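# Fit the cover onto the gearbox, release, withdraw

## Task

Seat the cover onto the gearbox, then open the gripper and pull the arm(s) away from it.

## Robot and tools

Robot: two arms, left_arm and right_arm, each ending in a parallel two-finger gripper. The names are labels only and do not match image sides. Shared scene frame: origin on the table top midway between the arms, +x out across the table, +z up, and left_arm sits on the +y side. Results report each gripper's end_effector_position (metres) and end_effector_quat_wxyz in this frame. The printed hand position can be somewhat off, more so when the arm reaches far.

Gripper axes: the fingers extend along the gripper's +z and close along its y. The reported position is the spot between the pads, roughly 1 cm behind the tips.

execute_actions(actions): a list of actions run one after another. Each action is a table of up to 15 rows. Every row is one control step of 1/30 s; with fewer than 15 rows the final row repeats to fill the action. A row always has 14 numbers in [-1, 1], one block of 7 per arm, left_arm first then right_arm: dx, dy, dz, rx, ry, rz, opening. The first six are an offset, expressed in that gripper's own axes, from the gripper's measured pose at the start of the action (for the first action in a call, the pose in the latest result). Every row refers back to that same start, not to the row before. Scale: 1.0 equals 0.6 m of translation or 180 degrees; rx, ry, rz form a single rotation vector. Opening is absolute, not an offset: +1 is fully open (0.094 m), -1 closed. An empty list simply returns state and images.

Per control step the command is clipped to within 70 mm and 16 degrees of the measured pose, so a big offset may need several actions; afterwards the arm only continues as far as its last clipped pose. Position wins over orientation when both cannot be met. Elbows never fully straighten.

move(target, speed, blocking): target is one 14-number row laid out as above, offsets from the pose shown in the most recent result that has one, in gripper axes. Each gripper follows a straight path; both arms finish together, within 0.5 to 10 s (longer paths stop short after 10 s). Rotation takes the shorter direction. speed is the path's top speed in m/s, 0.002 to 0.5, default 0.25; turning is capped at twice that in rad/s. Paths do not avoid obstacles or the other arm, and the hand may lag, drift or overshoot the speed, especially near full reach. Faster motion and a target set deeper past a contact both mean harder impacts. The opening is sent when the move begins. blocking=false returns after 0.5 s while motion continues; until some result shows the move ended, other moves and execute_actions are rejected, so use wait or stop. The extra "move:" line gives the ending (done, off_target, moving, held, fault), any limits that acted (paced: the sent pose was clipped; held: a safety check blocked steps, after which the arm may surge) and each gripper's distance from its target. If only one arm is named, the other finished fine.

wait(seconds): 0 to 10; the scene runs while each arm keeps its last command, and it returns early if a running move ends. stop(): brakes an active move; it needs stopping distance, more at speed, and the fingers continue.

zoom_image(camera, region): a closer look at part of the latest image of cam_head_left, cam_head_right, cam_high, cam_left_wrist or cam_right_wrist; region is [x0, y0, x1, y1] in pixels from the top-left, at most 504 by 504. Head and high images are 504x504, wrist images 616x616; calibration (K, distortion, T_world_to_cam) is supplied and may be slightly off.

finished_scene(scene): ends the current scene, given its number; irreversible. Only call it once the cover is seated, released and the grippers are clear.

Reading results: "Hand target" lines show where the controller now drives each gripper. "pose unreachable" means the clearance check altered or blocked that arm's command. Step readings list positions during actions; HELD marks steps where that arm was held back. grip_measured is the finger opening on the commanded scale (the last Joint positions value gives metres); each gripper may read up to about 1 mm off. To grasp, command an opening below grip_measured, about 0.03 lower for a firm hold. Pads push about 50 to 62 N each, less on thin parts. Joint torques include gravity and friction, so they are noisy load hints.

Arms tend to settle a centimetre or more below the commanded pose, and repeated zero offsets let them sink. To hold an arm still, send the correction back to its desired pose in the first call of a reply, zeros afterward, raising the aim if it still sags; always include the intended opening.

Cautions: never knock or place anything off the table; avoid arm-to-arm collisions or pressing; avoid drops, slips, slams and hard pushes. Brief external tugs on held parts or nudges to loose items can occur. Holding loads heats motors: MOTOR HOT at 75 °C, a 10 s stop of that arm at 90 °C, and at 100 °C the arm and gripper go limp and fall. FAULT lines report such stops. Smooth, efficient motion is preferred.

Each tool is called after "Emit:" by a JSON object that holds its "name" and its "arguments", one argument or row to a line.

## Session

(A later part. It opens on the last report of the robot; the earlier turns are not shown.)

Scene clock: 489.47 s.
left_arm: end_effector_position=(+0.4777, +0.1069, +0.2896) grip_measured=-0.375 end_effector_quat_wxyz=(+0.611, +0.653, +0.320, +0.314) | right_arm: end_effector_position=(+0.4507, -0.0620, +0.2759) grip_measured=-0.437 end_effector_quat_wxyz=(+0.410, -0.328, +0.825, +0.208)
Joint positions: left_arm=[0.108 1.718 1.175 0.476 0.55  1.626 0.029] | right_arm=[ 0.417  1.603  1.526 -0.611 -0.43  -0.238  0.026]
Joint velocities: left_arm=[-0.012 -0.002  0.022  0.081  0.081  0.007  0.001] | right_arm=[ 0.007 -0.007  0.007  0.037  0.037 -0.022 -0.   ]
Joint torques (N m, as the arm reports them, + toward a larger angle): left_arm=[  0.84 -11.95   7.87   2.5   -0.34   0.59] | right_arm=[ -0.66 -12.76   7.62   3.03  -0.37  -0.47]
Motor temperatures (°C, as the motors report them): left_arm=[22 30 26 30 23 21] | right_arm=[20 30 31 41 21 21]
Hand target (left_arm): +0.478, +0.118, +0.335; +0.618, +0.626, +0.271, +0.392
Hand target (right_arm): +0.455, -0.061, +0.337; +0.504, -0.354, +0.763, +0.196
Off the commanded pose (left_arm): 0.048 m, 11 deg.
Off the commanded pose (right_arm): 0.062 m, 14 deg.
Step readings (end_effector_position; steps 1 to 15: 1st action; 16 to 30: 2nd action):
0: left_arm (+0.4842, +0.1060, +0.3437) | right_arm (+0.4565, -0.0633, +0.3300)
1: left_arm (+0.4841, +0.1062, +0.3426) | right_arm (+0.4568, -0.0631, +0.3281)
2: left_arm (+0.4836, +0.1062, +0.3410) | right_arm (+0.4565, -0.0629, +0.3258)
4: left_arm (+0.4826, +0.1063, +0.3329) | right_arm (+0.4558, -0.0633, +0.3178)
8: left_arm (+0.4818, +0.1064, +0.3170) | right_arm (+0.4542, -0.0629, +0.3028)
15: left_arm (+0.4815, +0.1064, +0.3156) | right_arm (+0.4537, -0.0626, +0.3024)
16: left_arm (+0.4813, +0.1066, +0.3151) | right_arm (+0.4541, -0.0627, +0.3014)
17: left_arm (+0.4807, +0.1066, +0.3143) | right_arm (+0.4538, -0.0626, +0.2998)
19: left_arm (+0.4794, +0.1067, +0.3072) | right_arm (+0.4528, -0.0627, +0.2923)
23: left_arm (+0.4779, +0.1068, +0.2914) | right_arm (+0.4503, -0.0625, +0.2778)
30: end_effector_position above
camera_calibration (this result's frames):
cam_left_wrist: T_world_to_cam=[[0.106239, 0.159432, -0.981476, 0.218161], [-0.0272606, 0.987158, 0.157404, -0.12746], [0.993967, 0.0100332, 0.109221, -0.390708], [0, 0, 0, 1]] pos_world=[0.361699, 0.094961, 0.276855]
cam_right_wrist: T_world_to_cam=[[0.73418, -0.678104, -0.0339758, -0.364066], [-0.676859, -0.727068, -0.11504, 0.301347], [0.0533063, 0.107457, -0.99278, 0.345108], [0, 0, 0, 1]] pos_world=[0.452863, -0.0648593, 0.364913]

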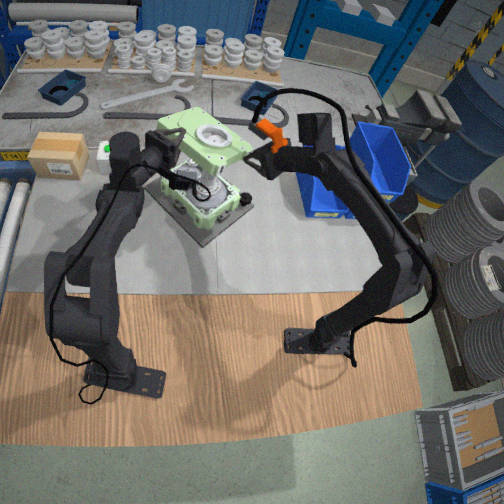

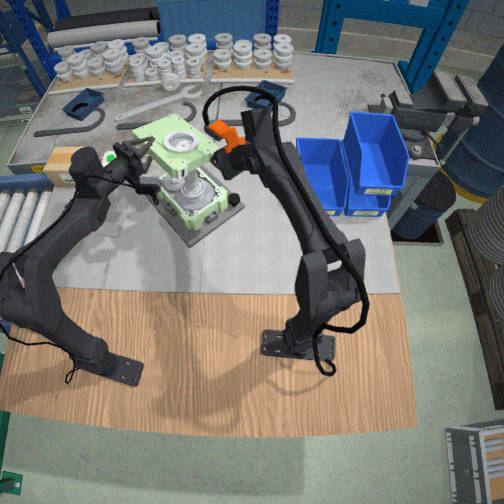

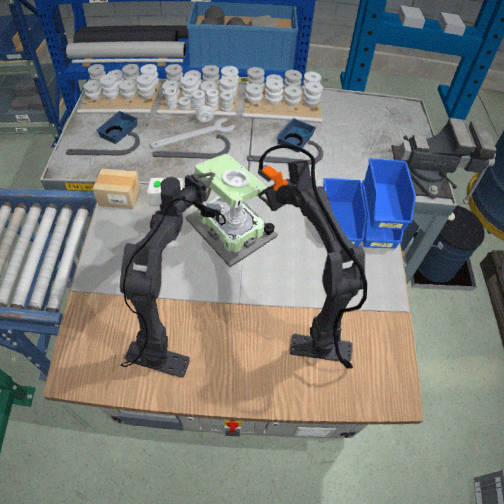

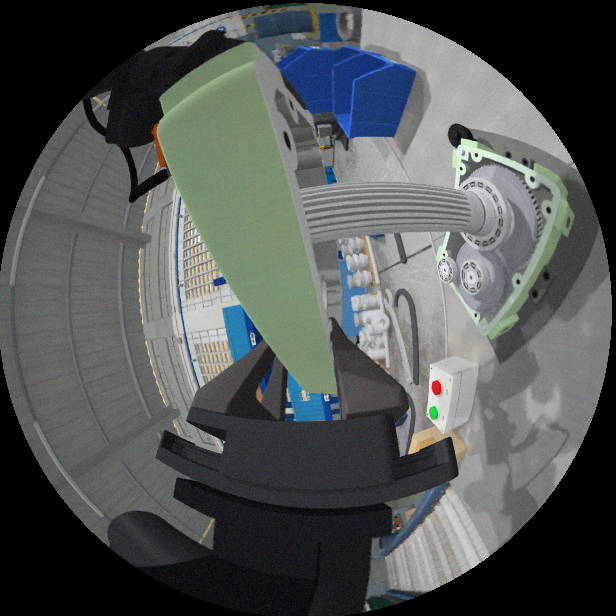

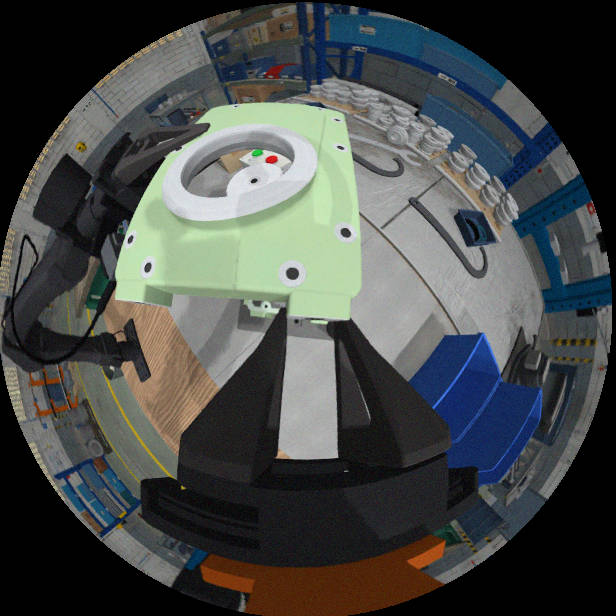

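Emit:
{"name": "execute_actions", "arguments": {
  "actions": [
    [[0.02,0.033,-0.006,-0.042,0.017,0.042,-0.7,-0.058,-0.006,-0.018,0.01,-0.07,-0.042,-0.6]],
    [[0.02,0.033,-0.006,-0.042,0.017,0.042,-0.7,-0.058,-0.006,-0.018,0.01,-0.07,-0.042,-0.6]],
    [[0.02,0.033,-0.006,-0.042,0.017,0.042,-0.7,-0.058,-0.006,-0.018,0.01,-0.07,-0.042,-0.6]],
    [[0.02,0.033,-0.006,-0.042,0.017,0.042,-0.7,-0.058,-0.006,-0.018,0.01,-0.07,-0.042,-0.6]]
  ]
}}

Scene clock: 496.77 s.
left_arm: end_effector_position=(+0.4730, +0.1043, +0.2140) grip_measured=-0.375 end_effector_quat_wxyz=(+0.624, +0.645, +0.293, +0.329) | right_arm: end_effector_position=(+0.4449, -0.0637, +0.1971) grip_measured=-0.437 end_effector_quat_wxyz=(+0.484, -0.319, +0.787, +0.213)
Joint positions: left_arm=[0.108 1.871 0.965 0.902 0.57  1.631 0.029] | right_arm=[ 0.416  1.519  0.988  0.022 -0.434 -0.2    0.026]
Joint velocities: left_arm=[-0.007  0.002  0.002  0.007  0.051  0.037 -0.   ] | right_arm=[ 0.002  0.002 -0.032  0.051  0.007  0.022 -0.   ]
Joint torques (N m, as the arm reports them, + toward a larger angle): left_arm=[  0.97 -11.67   5.82   2.43  -0.42   0.46] | right_arm=[ -0.77 -10.59   6.82   3.09  -0.36  -0.36]
Motor temperatures (°C, as the motors report them): left_arm=[22 31 26 31 23 21] | right_arm=[20 31 30 42 21 21]
Hand target (left_arm): +0.476, +0.115, +0.245; +0.626, +0.622, +0.260, +0.391
Hand target (right_arm): +0.451, -0.063, +0.244; +0.554, -0.339, +0.733, +0.203
Off the commanded pose (left_arm): 0.033 m, 9 deg.
Off the commanded pose (right_arm): 0.048 m, 11 deg.
Step readings (end_effector_position; steps 1 to 15: 1st action; 16 to 30: 2nd action; 31 to 45: 3rd action; 46 to 60: 4th action):
0: left_arm (+0.4778, +0.1071, +0.2902) | right_arm (+0.4511, -0.0619, +0.2764)
1: left_arm (+0.4777, +0.1074, +0.2892) | right_arm (+0.4513, -0.0616, +0.2748)
2: left_arm (+0.4769, +0.1075, +0.2887) | right_arm (+0.4508, -0.0615, +0.2727)
4: left_arm (+0.4757, +0.1074, +0.2803) | right_arm (+0.4491, -0.0618, +0.2652)
8: left_arm (+0.4755, +0.1063, +0.2625) | right_arm (+0.4470, -0.0625, +0.2491)
15: left_arm (+0.4751, +0.1062, +0.2615) | right_arm (+0.4471, -0.0622, +0.2480)
16: left_arm (+0.4749, +0.1065, +0.2616) | right_arm (+0.4474, -0.0621, +0.2473)
17: left_arm (+0.4741, +0.1065, +0.2619) | right_arm (+0.4469, -0.0622, +0.2460)
19: left_arm (+0.4728, +0.1063, +0.2548) | right_arm (+0.4452, -0.0626, +0.2395)
23: left_arm (+0.4729, +0.1052, +0.2390) | right_arm (+0.4434, -0.0633, +0.2258)
30: left_arm (+0.4729, +0.1052, +0.2393) | right_arm (+0.4444, -0.0629, +0.2250)
31: left_arm (+0.4728, +0.1055, +0.2385) | right_arm (+0.4447, -0.0628, +0.2239)
32: left_arm (+0.4724, +0.1057, +0.2383) | right_arm (+0.4444, -0.0628, +0.2225)
34: left_arm (+0.4726, +0.1056, +0.2344) | right_arm (+0.4447, -0.0629, +0.2186)
38: left_arm (+0.4729, +0.1050, +0.2246) | right_arm (+0.4441, -0.0633, +0.2100)
45: left_arm (+0.4727, +0.1049, +0.2244) | right_arm (+0.4445, -0.0632, +0.2089)
46: left_arm (+0.4726, +0.1051, +0.2234) | right_arm (+0.4444, -0.0631, +0.2076)
47: left_arm (+0.4726, +0.1052, +0.2230) | right_arm (+0.4446, -0.0631, +0.2066)
49: left_arm (+0.4729, +0.1050, +0.2201) | right_arm (+0.4447, -0.0632, +0.2030)
53: left_arm (+0.4731, +0.1044, +0.2139) | right_arm (+0.4446, -0.0638, +0.1976)
60: end_effector_position above
camera_calibration (this result's frames):
cam_left_wrist: T_world_to_cam=[[0.173975, 0.154898, -0.972491, 0.111393], [-0.0178007, 0.987885, 0.154165, -0.116993], [0.984589, -0.00950986, 0.174624, -0.385277], [0, 0, 0, 1]] pos_world=[0.357877, 0.094657, 0.193644]
cam_right_wrist: T_world_to_cam=[[0.723661, -0.689909, 0.018453, -0.370046], [-0.660744, -0.700296, -0.27019, 0.312223], [0.199329, 0.183334, -0.96263, 0.201268], [0, 0, 0, 1]] pos_world=[0.433969, -0.0735478, 0.284935]

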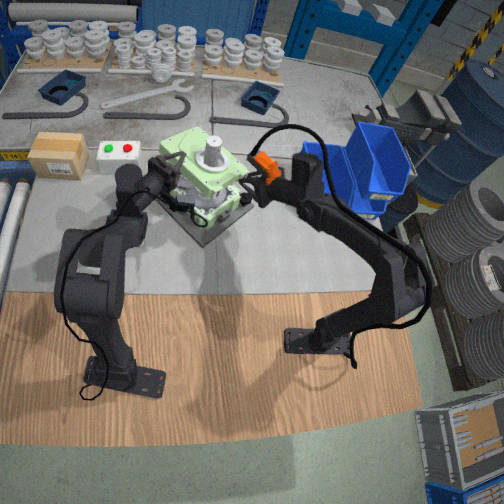

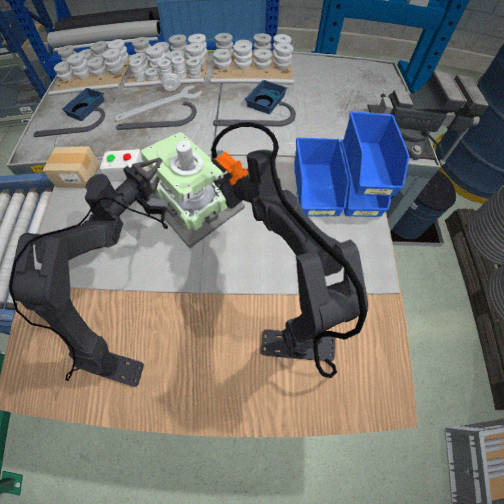

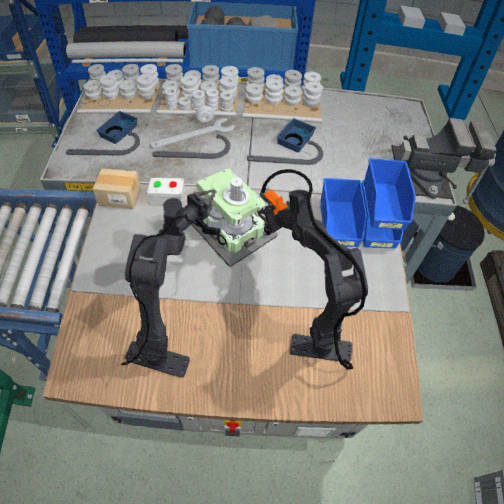

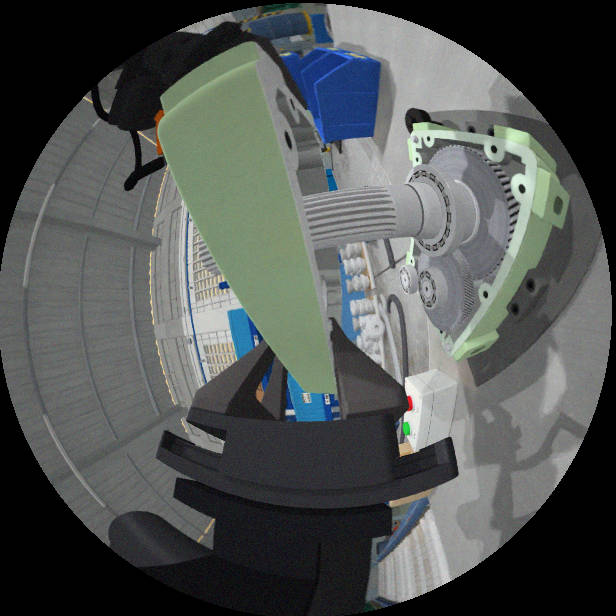

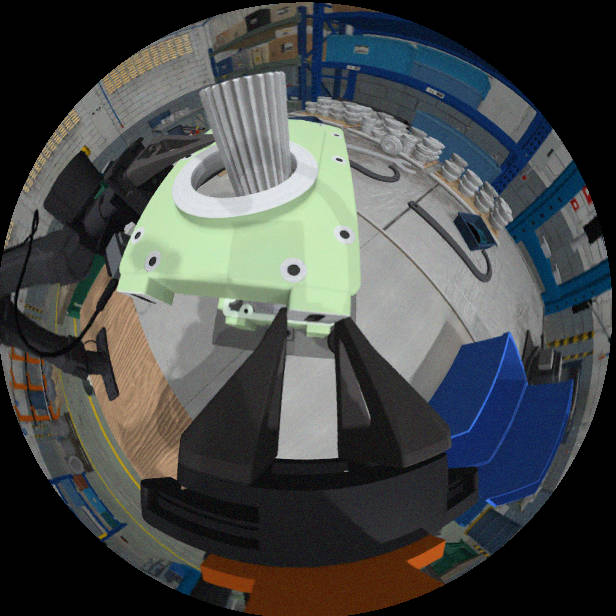

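Emit:
{"name": "execute_actions", "arguments": {
  "actions": [
    [[0.023,0.024,0,-0.033,0.017,0.035,-0.7,-0.052,-0.011,-0.008,0.005,-0.05,-0.04,-0.6]],
    [[0.023,0.024,0,-0.033,0.017,0.035,-0.7,-0.052,-0.011,-0.008,0.005,-0.05,-0.04,-0.6]],
    [[0.023,0.024,0,-0.033,0.017,0.035,-0.7,-0.052,-0.011,-0.008,0.005,-0.05,-0.04,-0.6]]
  ]
}}

Scene clock: 502.17 s.
left_arm: end_effector_position=(+0.4772, +0.0980, +0.1719) grip_measured=-0.375 end_effector_quat_wxyz=(+0.644, +0.638, +0.283, +0.314) | right_arm: end_effector_position=(+0.4430, -0.0695, +0.1609) grip_measured=-0.437 end_effector_quat_wxyz=(+0.496, -0.321, +0.782, +0.199)
Joint positions: left_arm=[0.108 2.037 0.948 1.12  0.61  1.59  0.029] | right_arm=[ 0.412  1.551  0.848  0.216 -0.416 -0.22   0.026]
Joint velocities: left_arm=[-0.007  0.007 -0.007 -0.051 -0.037 -0.007 -0.   ] | right_arm=[ 0.007 -0.002 -0.012  0.066 -0.066  0.007 -0.001]
Joint torques (N m, as the arm reports them, + toward a larger angle): left_arm=[  0.87 -12.03   5.37   2.36  -0.6    0.56] | right_arm=[-0.96 -8.97  6.39  3.2  -0.46 -0.52]
Motor temperatures (°C, as the motors report them): left_arm=[22 31 25 31 23 21] | right_arm=[20 31 30 43 21 21]
Hand target (left_arm): +0.482, +0.110, +0.199; +0.641, +0.616, +0.252, +0.381
Hand target (right_arm): +0.452, -0.068, +0.201; +0.562, -0.347, +0.727, +0.187
Off the commanded pose (left_arm): 0.031 m, 9 deg.
Off the commanded pose (right_arm): 0.042 m, 11 deg.
Step readings (end_effector_position; steps 1 to 15: 1st action; 16 to 30: 2nd action; 31 to 45: 3rd action):
0: left_arm (+0.4730, +0.1043, +0.2141) | right_arm (+0.4449, -0.0637, +0.1970)
1: left_arm (+0.4733, +0.1043, +0.2130) | right_arm (+0.4450, -0.0640, +0.1963)
2: left_arm (+0.4735, +0.1037, +0.2123) | right_arm (+0.4448, -0.0639, +0.1952)
4: left_arm (+0.4740, +0.1028, +0.2065) | right_arm (+0.4444, -0.0654, +0.1906)
8: left_arm (+0.4742, +0.1019, +0.1981) | right_arm (+0.4438, -0.0660, +0.1832)
15: left_arm (+0.4742, +0.1019, +0.1979) | right_arm (+0.4438, -0.0659, +0.1830)
16: left_arm (+0.4744, +0.1017, +0.1971) | right_arm (+0.4436, -0.0661, +0.1821)
17: left_arm (+0.4747, +0.1012, +0.1966) | right_arm (+0.4436, -0.0662, +0.1812)
19: left_arm (+0.4755, +0.1003, +0.1920) | right_arm (+0.4436, -0.0676, +0.1775)
23: left_arm (+0.4755, +0.0997, +0.1844) | right_arm (+0.4432, -0.0680, +0.1713)
30: left_arm (+0.4754, +0.0997, +0.1843) | right_arm (+0.4433, -0.0680, +0.1712)
31: left_arm (+0.4757, +0.0996, +0.1833) | right_arm (+0.4432, -0.0680, +0.1705)
32: left_arm (+0.4760, +0.0993, +0.1826) | right_arm (+0.4431, -0.0682, +0.1697)
34: left_arm (+0.4766, +0.0988, +0.1789) | right_arm (+0.4432, -0.0689, +0.1667)
38: left_arm (+0.4772, +0.0981, +0.1722) | right_arm (+0.4430, -0.0695, +0.1611)
45: end_effector_position above
camera_calibration (this result's frames):
cam_left_wrist: T_world_to_cam=[[0.188185, 0.113191, -0.975589, 0.0685548], [0.0210958, 0.992641, 0.119239, -0.117194], [0.981907, -0.0430199, 0.184413, -0.379299], [0, 0, 0, 1]] pos_world=[0.362007, 0.0922548, 0.150803]
cam_right_wrist: T_world_to_cam=[[0.714047, -0.698069, 0.053257, -0.373936], [-0.65943, -0.696169, -0.283725, 0.299015], [0.235136, 0.167474, -0.957426, 0.150081], [0, 0, 0, 1]] pos_world=[0.428898, -0.0780023, 0.248444]

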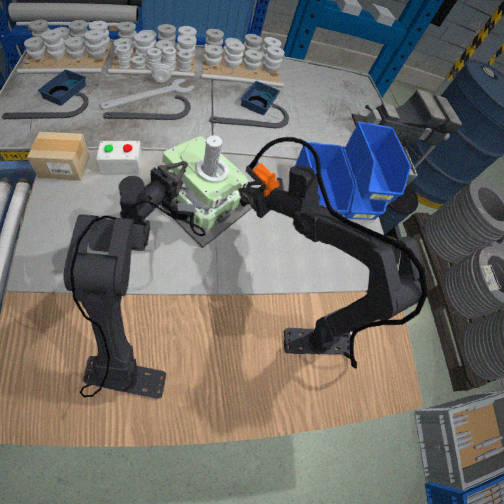

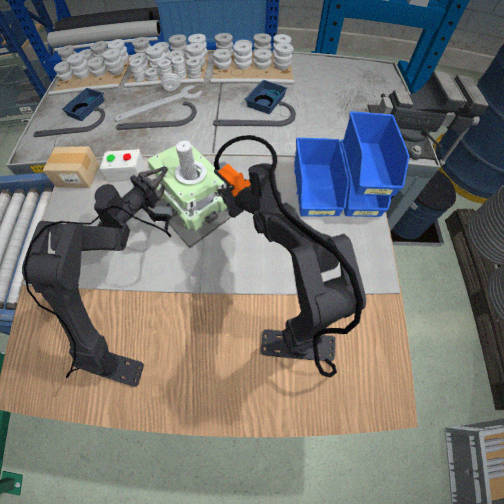

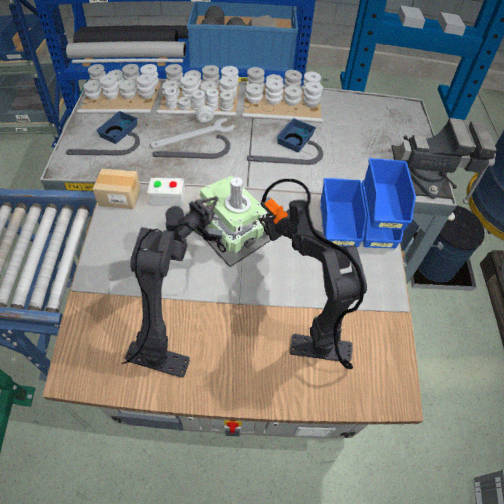

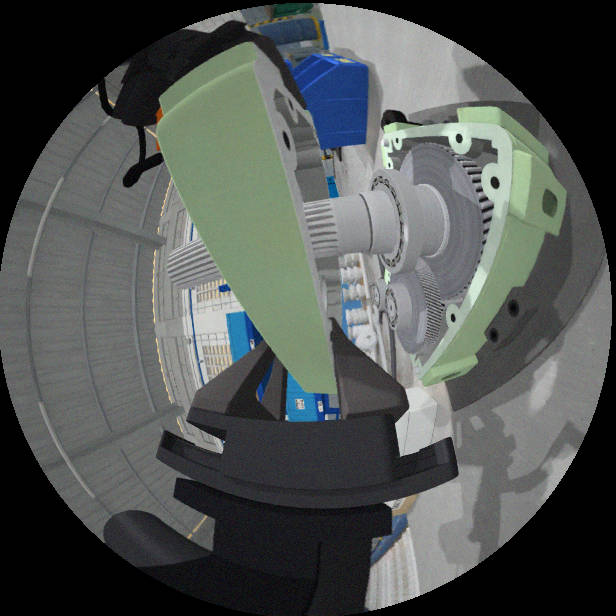

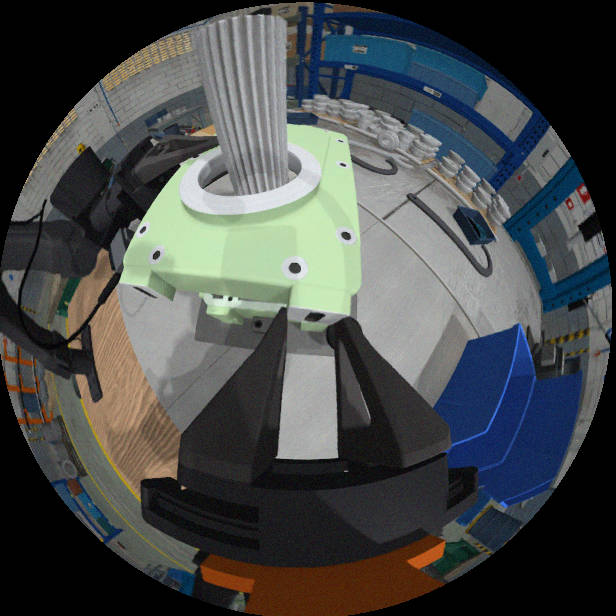

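Emit:
{"name": "execute_actions", "arguments": {
  "actions": [
    [[0.027,0.025,-0.007,-0.03,0.02,0.036,-0.7,-0.052,-0.011,0,0.0,-0.05,-0.035,-0.6]],
    [[0.027,0.025,-0.007,-0.03,0.02,0.036,-0.7,-0.052,-0.011,0,0.0,-0.05,-0.035,-0.6]],
    [[0.027,0.025,-0.007,-0.03,0.02,0.036,-0.7,-0.052,-0.011,0,0.0,-0.05,-0.035,-0.6]]
  ]
}}

Scene clock: 506.87 s.
left_arm: end_effector_position=(+0.4767, +0.0982, +0.1317) grip_measured=-0.375 end_effector_quat_wxyz=(+0.646, +0.636, +0.283, +0.314) | right_arm: end_effector_position=(+0.4445, -0.0694, +0.1206) grip_measured=-0.437 end_effector_quat_wxyz=(+0.494, -0.325, +0.781, +0.200)
Joint positions: left_arm=[0.108 2.173 0.928 1.284 0.609 1.582 0.029] | right_arm=[ 0.407  1.65   0.769  0.388 -0.428 -0.229  0.026]
Joint velocities: left_arm=[ 0.007  0.007  0.002  0.037 -0.022  0.007  0.   ] | right_arm=[ 0.002  0.012 -0.012  0.007 -0.037 -0.022 -0.   ]
Joint torques (N m, as the arm reports them, + toward a larger angle): left_arm=[  1.39 -12.33   4.42   2.29  -0.52   0.44] | right_arm=[-0.98 -8.5   6.2   3.32 -0.52 -0.4 ]
Motor temperatures (°C, as the motors report them): left_arm=[22 31 25 31 23 21] | right_arm=[20 31 30 43 21 21]
Hand target (left_arm): +0.482, +0.113, +0.155; +0.644, +0.615, +0.260, +0.374
Hand target (right_arm): +0.455, -0.066, +0.158; +0.558, -0.349, +0.728, +0.194
Off the commanded pose (left_arm): 0.029 m, 8 deg.
Off the commanded pose (right_arm): 0.041 m, 10 deg.
Step readings (end_effector_position; steps 1 to 15: 1st action; 16 to 30: 2nd action; 31 to 45: 3rd action):
0: left_arm (+0.4772, +0.0980, +0.1719) | right_arm (+0.4431, -0.0695, +0.1610)
1: left_arm (+0.4770, +0.0980, +0.1711) | right_arm (+0.4432, -0.0694, +0.1599)
2: left_arm (+0.4769, +0.0979, +0.1708) | right_arm (+0.4439, -0.0696, +0.1586)
4: left_arm (+0.4769, +0.0979, +0.1653) | right_arm (+0.4438, -0.0696, +0.1534)
8: left_arm (+0.4767, +0.0979, +0.1554) | right_arm (+0.4434, -0.0697, +0.1453)
15: left_arm (+0.4767, +0.0979, +0.1552) | right_arm (+0.4435, -0.0696, +0.1451)
16: left_arm (+0.4766, +0.0979, +0.1545) | right_arm (+0.4434, -0.0695, +0.1440)
17: left_arm (+0.4766, +0.0979, +0.1542) | right_arm (+0.4438, -0.0695, +0.1428)
19: left_arm (+0.4767, +0.0980, +0.1485) | right_arm (+0.4438, -0.0696, +0.1378)
23: left_arm (+0.4764, +0.0981, +0.1399) | right_arm (+0.4435, -0.0695, +0.1305)
30: left_arm (+0.4764, +0.0981, +0.1399) | right_arm (+0.4435, -0.0695, +0.1305)
31: left_arm (+0.4765, +0.0981, +0.1391) | right_arm (+0.4434, -0.0694, +0.1294)
32: left_arm (+0.4766, +0.0981, +0.1386) | right_arm (+0.4439, -0.0694, +0.1280)
34: left_arm (+0.4768, +0.0981, +0.1332) | right_arm (+0.4441, -0.0696, +0.1235)
38: left_arm (+0.4768, +0.0982, +0.1319) | right_arm (+0.4445, -0.0694, +0.1204)
45: end_effector_position above
camera_calibration (this result's frames):
cam_left_wrist: T_world_to_cam=[[0.190748, 0.106909, -0.9758, 0.0287898], [0.0202441, 0.993412, 0.112796, -0.111361], [0.98143, -0.0412697, 0.187327, -0.371725], [0, 0, 0, 1]] pos_world=[0.361585, 0.0922083, 0.110288]
cam_right_wrist: T_world_to_cam=[[0.720831, -0.691042, 0.0535139, -0.375265], [-0.653454, -0.703301, -0.279938, 0.284998], [0.231085, 0.166819, -0.958525, 0.113001], [0, 0, 0, 1]] pos_world=[0.430623, -0.0777347, 0.208179]

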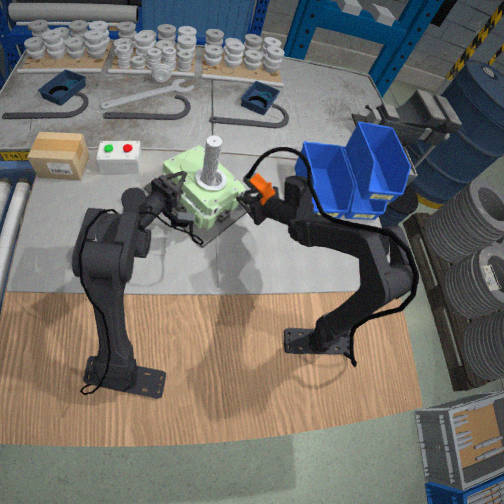

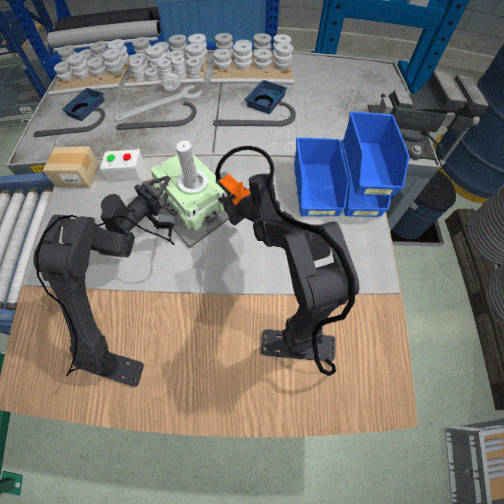

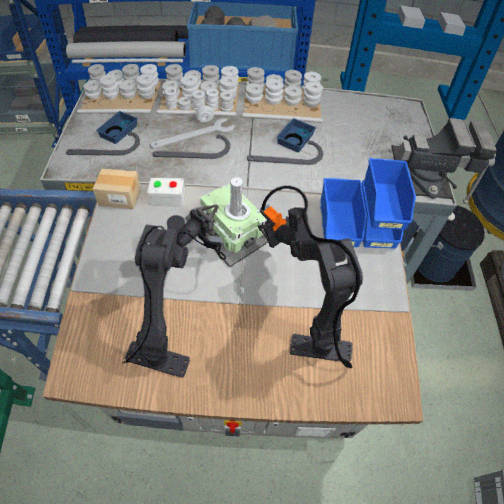

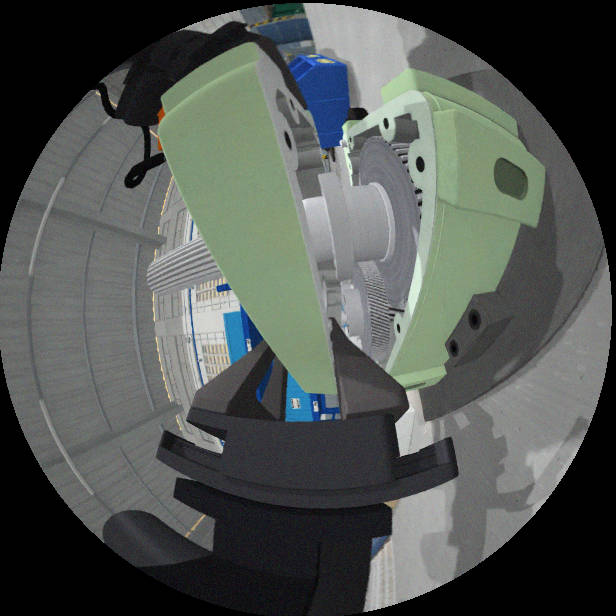

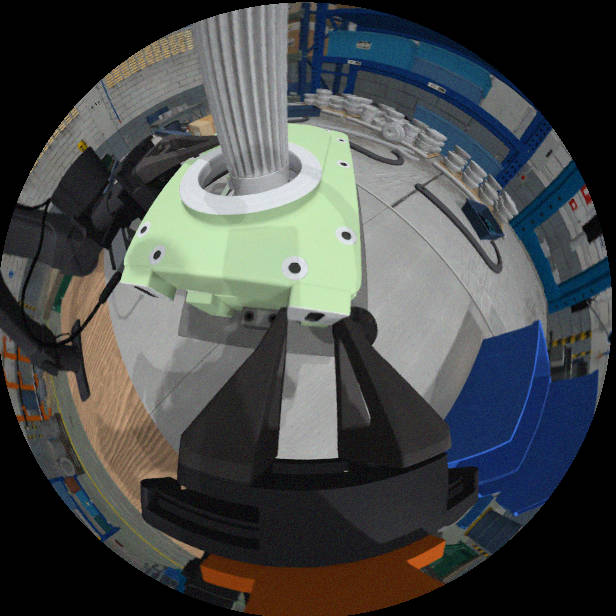

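Emit:
{"name": "execute_actions", "arguments": {
  "actions": [
    [[0.02,0.02,-0.01,-0.025,0.015,0.02,-0.25,-0.06,-0.011,0.0,0.0,-0.05,-0.035,-0.6]],
    [[0.01,0.015,-0.035,-0.025,0.01,0.01,-0.25,-0.056,-0.011,0.002,0.0,-0.05,-0.035,-0.6]],
    [[0.01,0.015,-0.035,-0.025,0.01,0.01,-0.25,-0.056,-0.011,0.002,0.0,-0.05,-0.035,-0.6]]
  ]
}}

Scene clock: 513.13 s.
left_arm: end_effector_position=(+0.4528, +0.1287, +0.1133) grip_measured=-0.252 end_effector_quat_wxyz=(+0.646, +0.614, +0.284, +0.354) | right_arm: end_effector_position=(+0.4609, -0.0657, +0.1243) grip_measured=-0.441 end_effector_quat_wxyz=(+0.557, -0.404, +0.710, +0.148)
Joint positions: left_arm=[0.163 2.236 0.792 1.546 0.599 1.582 0.035] | right_arm=[ 0.393  1.733  0.759  0.592 -0.459 -0.434  0.026]
Joint velocities: left_arm=[-0.002 -0.002 -0.017  0.007  0.051 -0.066 -0.   ] | right_arm=[-0.022 -0.017 -0.017 -0.051 -0.037 -0.037 -0.001]
Joint torques (N m, as the arm reports them, + toward a larger angle): left_arm=[  0.56 -11.23   3.11   1.77   0.02  -0.1 ] | right_arm=[-0.66 -8.09  5.91  3.03 -0.65  0.42]
Motor temperatures (°C, as the motors report them): left_arm=[22 32 24 31 23 21] | right_arm=[20 31 29 44 21 21]
Hand target (left_arm): +0.451, +0.132, +0.121; +0.651, +0.607, +0.277, +0.361
Hand target (right_arm): +0.465, -0.060, +0.153; +0.596, -0.401, +0.675, +0.167
Off the commanded pose (left_arm): 0.008 m, 3 deg.
Off the commanded pose (right_arm): 0.030 m, 7 deg.
joint sent to its limit (left arm) — the command would take joint 4 (wrist pitch) past its upper limit, so that joint was sent only as far as its limit.
Step readings (end_effector_position; steps 1 to 15: 1st action; 16 to 30: 2nd action; 31 to 45: 3rd action):
0: left_arm (+0.4767, +0.0982, +0.1318) | right_arm (+0.4444, -0.0694, +0.1205)
1: left_arm (+0.4765, +0.0982, +0.1310) | right_arm (+0.4449, -0.0692, +0.1205)
2: left_arm (+0.4761, +0.0984, +0.1283) | right_arm (+0.4464, -0.0692, +0.1217)
4: left_arm (+0.4759, +0.0993, +0.1231) | right_arm (+0.4485, -0.0691, +0.1234)
8: left_arm (+0.4764, +0.1009, +0.1222) | right_arm (+0.4503, -0.0688, +0.1228)
15: left_arm (+0.4767, +0.1014, +0.1217) | right_arm (+0.4512, -0.0684, +0.1237)
16: left_arm (+0.4753, +0.1024, +0.1209) | right_arm (+0.4515, -0.0681, +0.1237)
17: left_arm (+0.4718, +0.1041, +0.1193) | right_arm (+0.4521, -0.0674, +0.1240)
19: left_arm (+0.4664, +0.1091, +0.1138) | right_arm (+0.4531, -0.0668, +0.1227)
23: left_arm (+0.4649, +0.1145, +0.1127) | right_arm (+0.4544, -0.0679, +0.1199)
30: left_arm (+0.4648, +0.1145, +0.1125) | right_arm (+0.4552, -0.0676, +0.1222)
31: left_arm (+0.4635, +0.1157, +0.1116) | right_arm (+0.4554, -0.0674, +0.1221)
32: left_arm (+0.4602, +0.1176, +0.1101) | right_arm (+0.4559, -0.0666, +0.1224)
34: left_arm (+0.4549, +0.1229, +0.1052) | right_arm (+0.4573, -0.0661, +0.1218)
38: left_arm (+0.4533, +0.1288, +0.1080) | right_arm (+0.4594, -0.0660, +0.1210)
45: end_effector_position above
camera_calibration (this result's frames):
cam_left_wrist: T_world_to_cam=[[0.244965, 0.116146, -0.96255, -0.0151083], [-0.0507269, 0.992974, 0.106907, -0.106316], [0.968204, 0.0226387, 0.249136, -0.352773], [0, 0, 0, 1]] pos_world=[0.339864, 0.11531, 0.0847118]
cam_right_wrist: T_world_to_cam=[[0.741292, -0.607535, 0.285285, -0.417568], [-0.509327, -0.786004, -0.350405, 0.236301], [0.437119, 0.114449, -0.892092, 0.00553086], [0, 0, 0, 1]] pos_world=[0.427477, -0.0685869, 0.206861]

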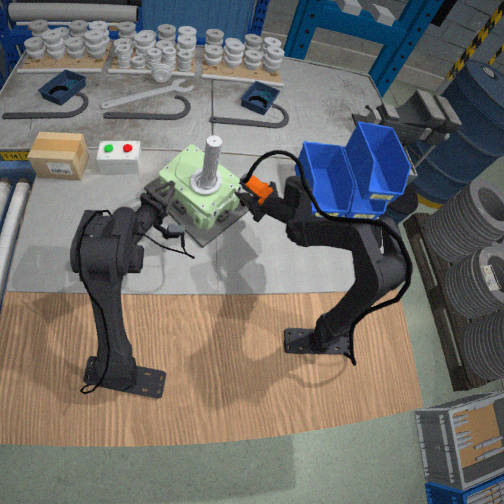

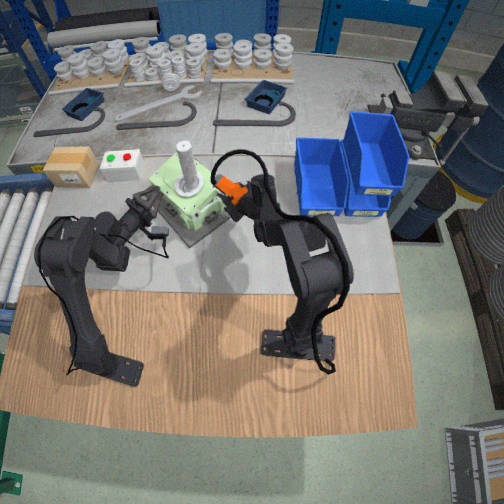

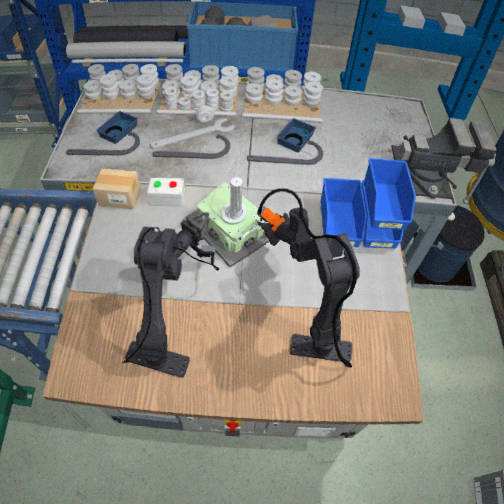

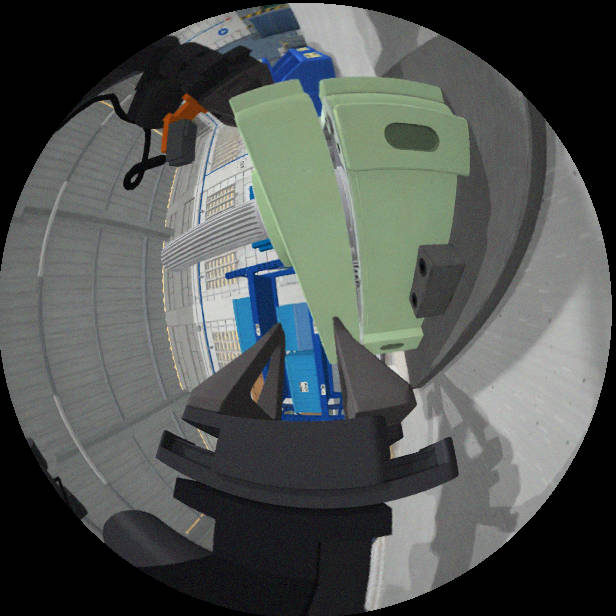

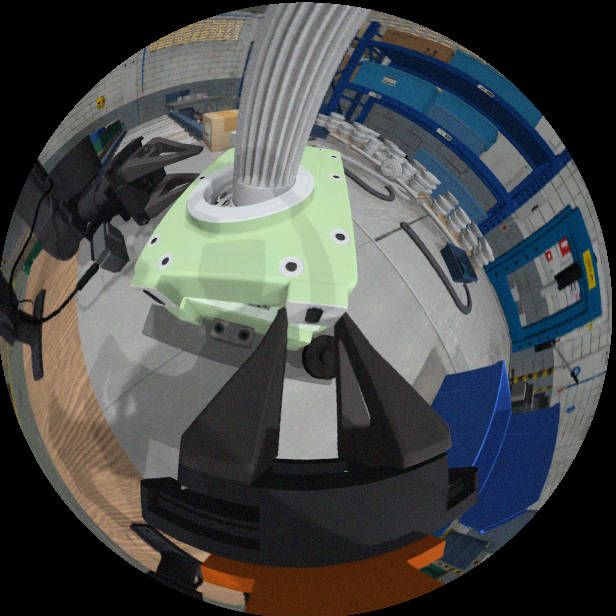

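Emit:
{"name": "execute_actions", "arguments": {
  "actions": [
    [[0,0.03,-0.08,0,0,0,-0.25,-0.025,-0.005,-0.008,0.01,-0.02,0.04,-0.6]],
    [[0,0.03,-0.08,0,0,0,-0.25,-0.02,-0.003,-0.006,0.01,-0.02,0.04,-0.6]],
    [[0,0.01,0,0,0,0,-0.25,-0.012,0,-0.004,0.005,-0.01,0.02,-0.6]]
  ]
}}

Scene clock: 517.07 s.
left_arm: end_effector_position=(+0.3796, +0.1839, +0.1183) grip_measured=-0.252 end_effector_quat_wxyz=(+0.628, +0.629, +0.316, +0.332) | right_arm: end_effector_position=(+0.4523, -0.0626, +0.1168) grip_measured=-0.441 end_effector_quat_wxyz=(+0.541, -0.328, +0.747, +0.203)
Joint positions: left_arm=[0.349 2.006 0.474 1.547 0.77  1.582 0.035] | right_arm=[ 0.413  1.733  0.713  0.646 -0.436 -0.218  0.026]
Joint velocities: left_arm=[-0.012  0.017  0.007  0.007 -0.095 -0.022  0.001] | right_arm=[-0.007 -0.012  0.007 -0.022 -0.007 -0.007  0.   ]
Joint torques (N m, as the arm reports them, + toward a larger angle): left_arm=[  0.02 -10.91   2.97   1.3   -0.06  -0.03] | right_arm=[ 0.14 -8.41  4.73  2.37 -0.04  0.58]
Motor temperatures (°C, as the motors report them): left_arm=[22 32 24 31 23 21] | right_arm=[20 31 29 44 21 21]
Hand target (left_arm): +0.379, +0.184, +0.126; +0.630, +0.627, +0.312, +0.336
Hand target (right_arm): +0.454, -0.062, +0.128; +0.553, -0.306, +0.744, +0.216
Off the commanded pose (left_arm): 0.008 m, 1 deg.
Off the commanded pose (right_arm): 0.012 m, 3 deg.
Step readings (end_effector_position; steps 1 to 15: 1st action; 16 to 30: 2nd action; 31 to 45: 3rd action):
0: left_arm (+0.4527, +0.1287, +0.1143) | right_arm (+0.4611, -0.0658, +0.1246)
1: left_arm (+0.4492, +0.1307, +0.1135) | right_arm (+0.4607, -0.0663, +0.1235)
2: left_arm (+0.4396, +0.1346, +0.1115) | right_arm (+0.4603, -0.0664, +0.1229)
4: left_arm (+0.4243, +0.1464, +0.1094) | right_arm (+0.4591, -0.0654, +0.1220)
8: left_arm (+0.4174, +0.1586, +0.1129) | right_arm (+0.4585, -0.0649, +0.1220)
15: left_arm (+0.4159, +0.1565, +0.1146) | right_arm (+0.4579, -0.0644, +0.1221)
16: left_arm (+0.4123, +0.1583, +0.1141) | right_arm (+0.4577, -0.0643, +0.1220)
17: left_arm (+0.4033, +0.1629, +0.1135) | right_arm (+0.4570, -0.0639, +0.1216)
19: left_arm (+0.3887, +0.1762, +0.1142) | right_arm (+0.4557, -0.0627, +0.1211)
23: left_arm (+0.3816, +0.1868, +0.1195) | right_arm (+0.4550, -0.0622, +0.1212)
30: left_arm (+0.3796, +0.1839, +0.1203) | right_arm (+0.4544, -0.0623, +0.1206)
31: left_arm (+0.3796, +0.1839, +0.1202) | right_arm (+0.4542, -0.0621, +0.1205)
32: left_arm (+0.3796, +0.1839, +0.1199) | right_arm (+0.4538, -0.0618, +0.1200)
34: left_arm (+0.3796, +0.1839, +0.1193) | right_arm (+0.4530, -0.0619, +0.1185)
38: left_arm (+0.3796, +0.1839, +0.1187) | right_arm (+0.4523, -0.0626, +0.1168)
45: end_effector_position above
camera_calibration (this result's frames):
cam_left_wrist: T_world_to_cam=[[0.157328, 0.12401, -0.979729, 0.0350977], [-0.0565117, 0.991589, 0.116436, -0.164006], [0.985928, 0.0370475, 0.163012, -0.283609], [0, 0, 0, 1]] pos_world=[0.264828, 0.168781, 0.0997143]
cam_right_wrist: T_world_to_cam=[[0.719201, -0.687853, 0.0980202, -0.380343], [-0.611996, -0.693945, -0.379344, 0.287272], [0.328953, 0.212837, -0.920049, 0.0605604], [0, 0, 0, 1]] pos_world=[0.429431, -0.0751587, 0.201975]

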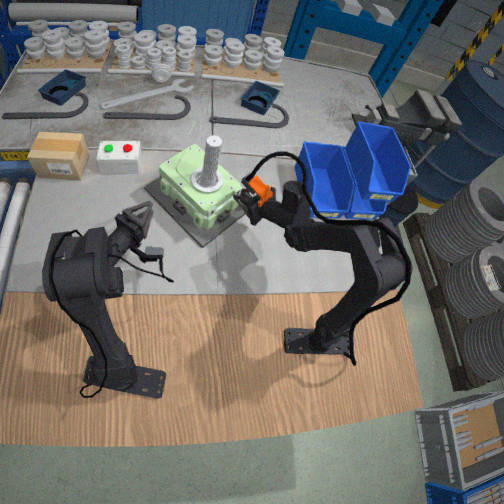

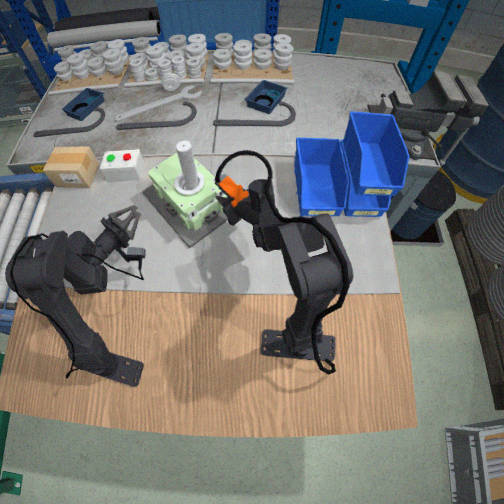

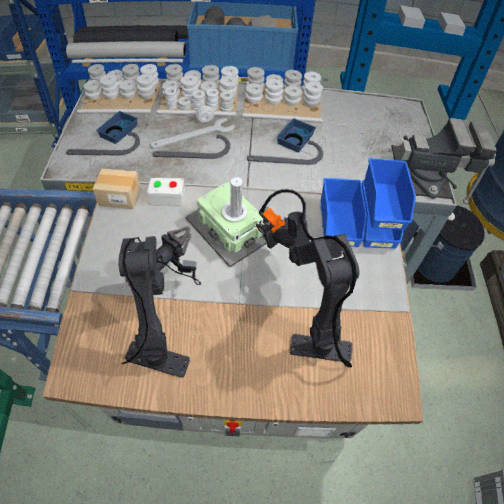

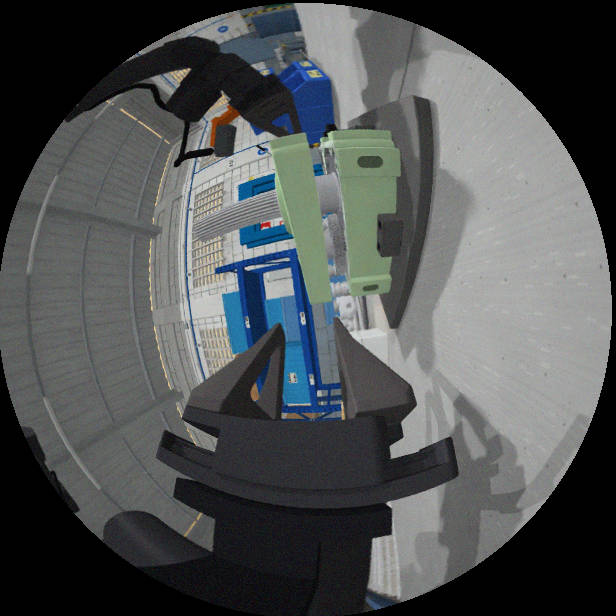

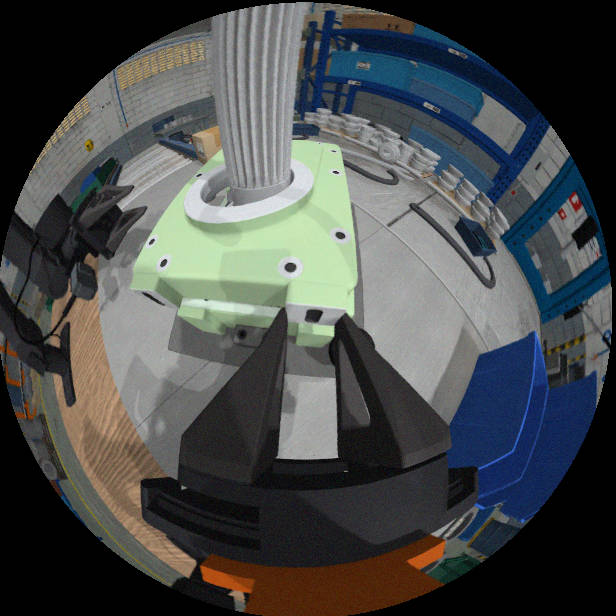

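Emit:
{"name": "execute_actions", "arguments": {
  "actions": [
    [[0,0.01,0,0,0,0,-0.25,-0.02,-0.03,-0.008,0.005,-0.01,0.02,-0.6]]
  ]
}}

Scene clock: 530.70 s.
left_arm: end_effector_position=(+0.3797, +0.1839, +0.1162) grip_measured=-0.252 end_effector_quat_wxyz=(+0.627, +0.630, +0.319, +0.329) | right_arm: end_effector_position=(+0.4522, -0.0696, +0.1123) grip_measured=-0.441 end_effector_quat_wxyz=(+0.531, -0.323, +0.755, +0.209)
Joint positions: left_arm=[0.349 2.006 0.474 1.537 0.77  1.582 0.035] | right_arm=[ 0.389  1.733  0.713  0.621 -0.462 -0.215  0.026]
Joint velocities: left_arm=[-0.022  0.002  0.012  0.007 -0.022 -0.022 -0.001] | right_arm=[-0.002 -0.022 -0.002 -0.007  0.022 -0.095 -0.   ]
Joint torques (N m, as the arm reports them, + toward a larger angle): left_arm=[  0.02 -10.81   3.07   1.32  -0.04  -0.01] | right_arm=[-1.44 -8.09  6.98  2.12 -0.18  0.56]
Motor temperatures (°C, as the motors report them): left_arm=[22 32 23 29 23 20] | right_arm=[20 31 28 42 21 21]
Hand target (left_arm): +0.379, +0.184, +0.124; +0.629, +0.628, +0.316, +0.332
Hand target (right_arm): +0.464, -0.076, +0.131; +0.549, -0.298, +0.750, +0.219
Off the commanded pose (left_arm): 0.008 m, 1 deg.
Off the commanded pose (right_arm): 0.023 m, 4 deg.
Step readings (end_effector_position):
0: left_arm (+0.3796, +0.1839, +0.1182) | right_arm (+0.4523, -0.0626, +0.1168)
1: left_arm (+0.3796, +0.1839, +0.1181) | right_arm (+0.4523, -0.0632, +0.1165)
2: left_arm (+0.3796, +0.1839, +0.1178) | right_arm (+0.4523, -0.0641, +0.1162)
4: left_arm (+0.3797, +0.1839, +0.1172) | right_arm (+0.4527, -0.0674, +0.1146)
8: left_arm (+0.3797, +0.1839, +0.1165) | right_arm (+0.4523, -0.0698, +0.1122)
15: end_effector_position above
camera_calibration (this result's frames):
cam_left_wrist: T_world_to_cam=[[0.147344, 0.122484, -0.981472, 0.0373674], [-0.0553312, 0.99177, 0.115462, -0.164138], [0.987536, 0.0372934, 0.152908, -0.282773], [0, 0, 0, 1]] pos_world=[0.264661, 0.168756, 0.0988652]
cam_right_wrist: T_world_to_cam=[[0.721365, -0.688596, 0.0739527, -0.382943], [-0.623082, -0.691905, -0.364743, 0.28411], [0.302328, 0.217034, -0.928167, 0.0711871], [0, 0, 0, 1]] pos_world=[0.431744, -0.0825656, 0.19802]

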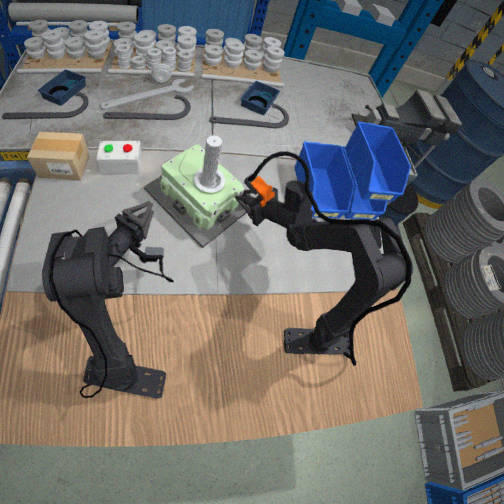

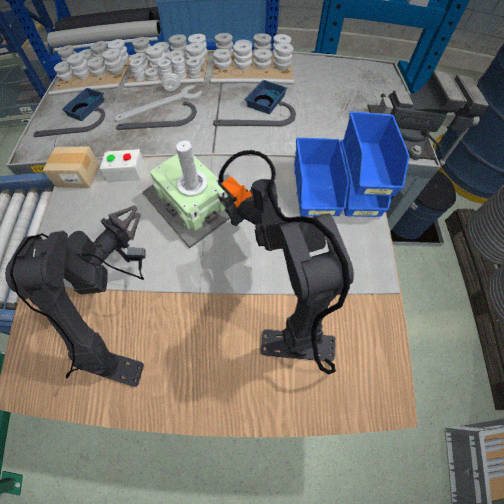

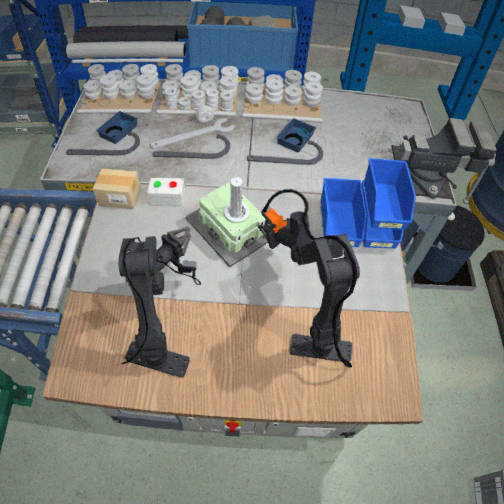

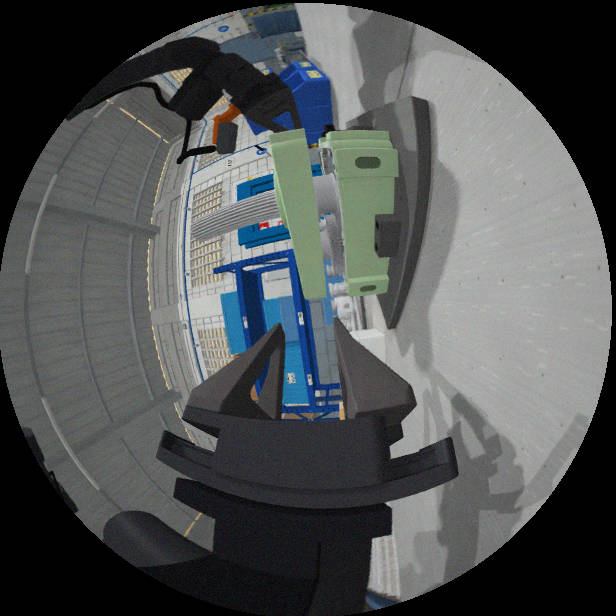

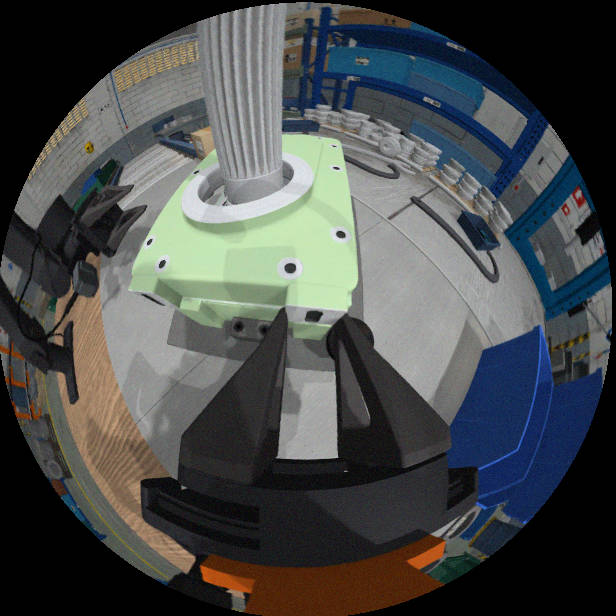

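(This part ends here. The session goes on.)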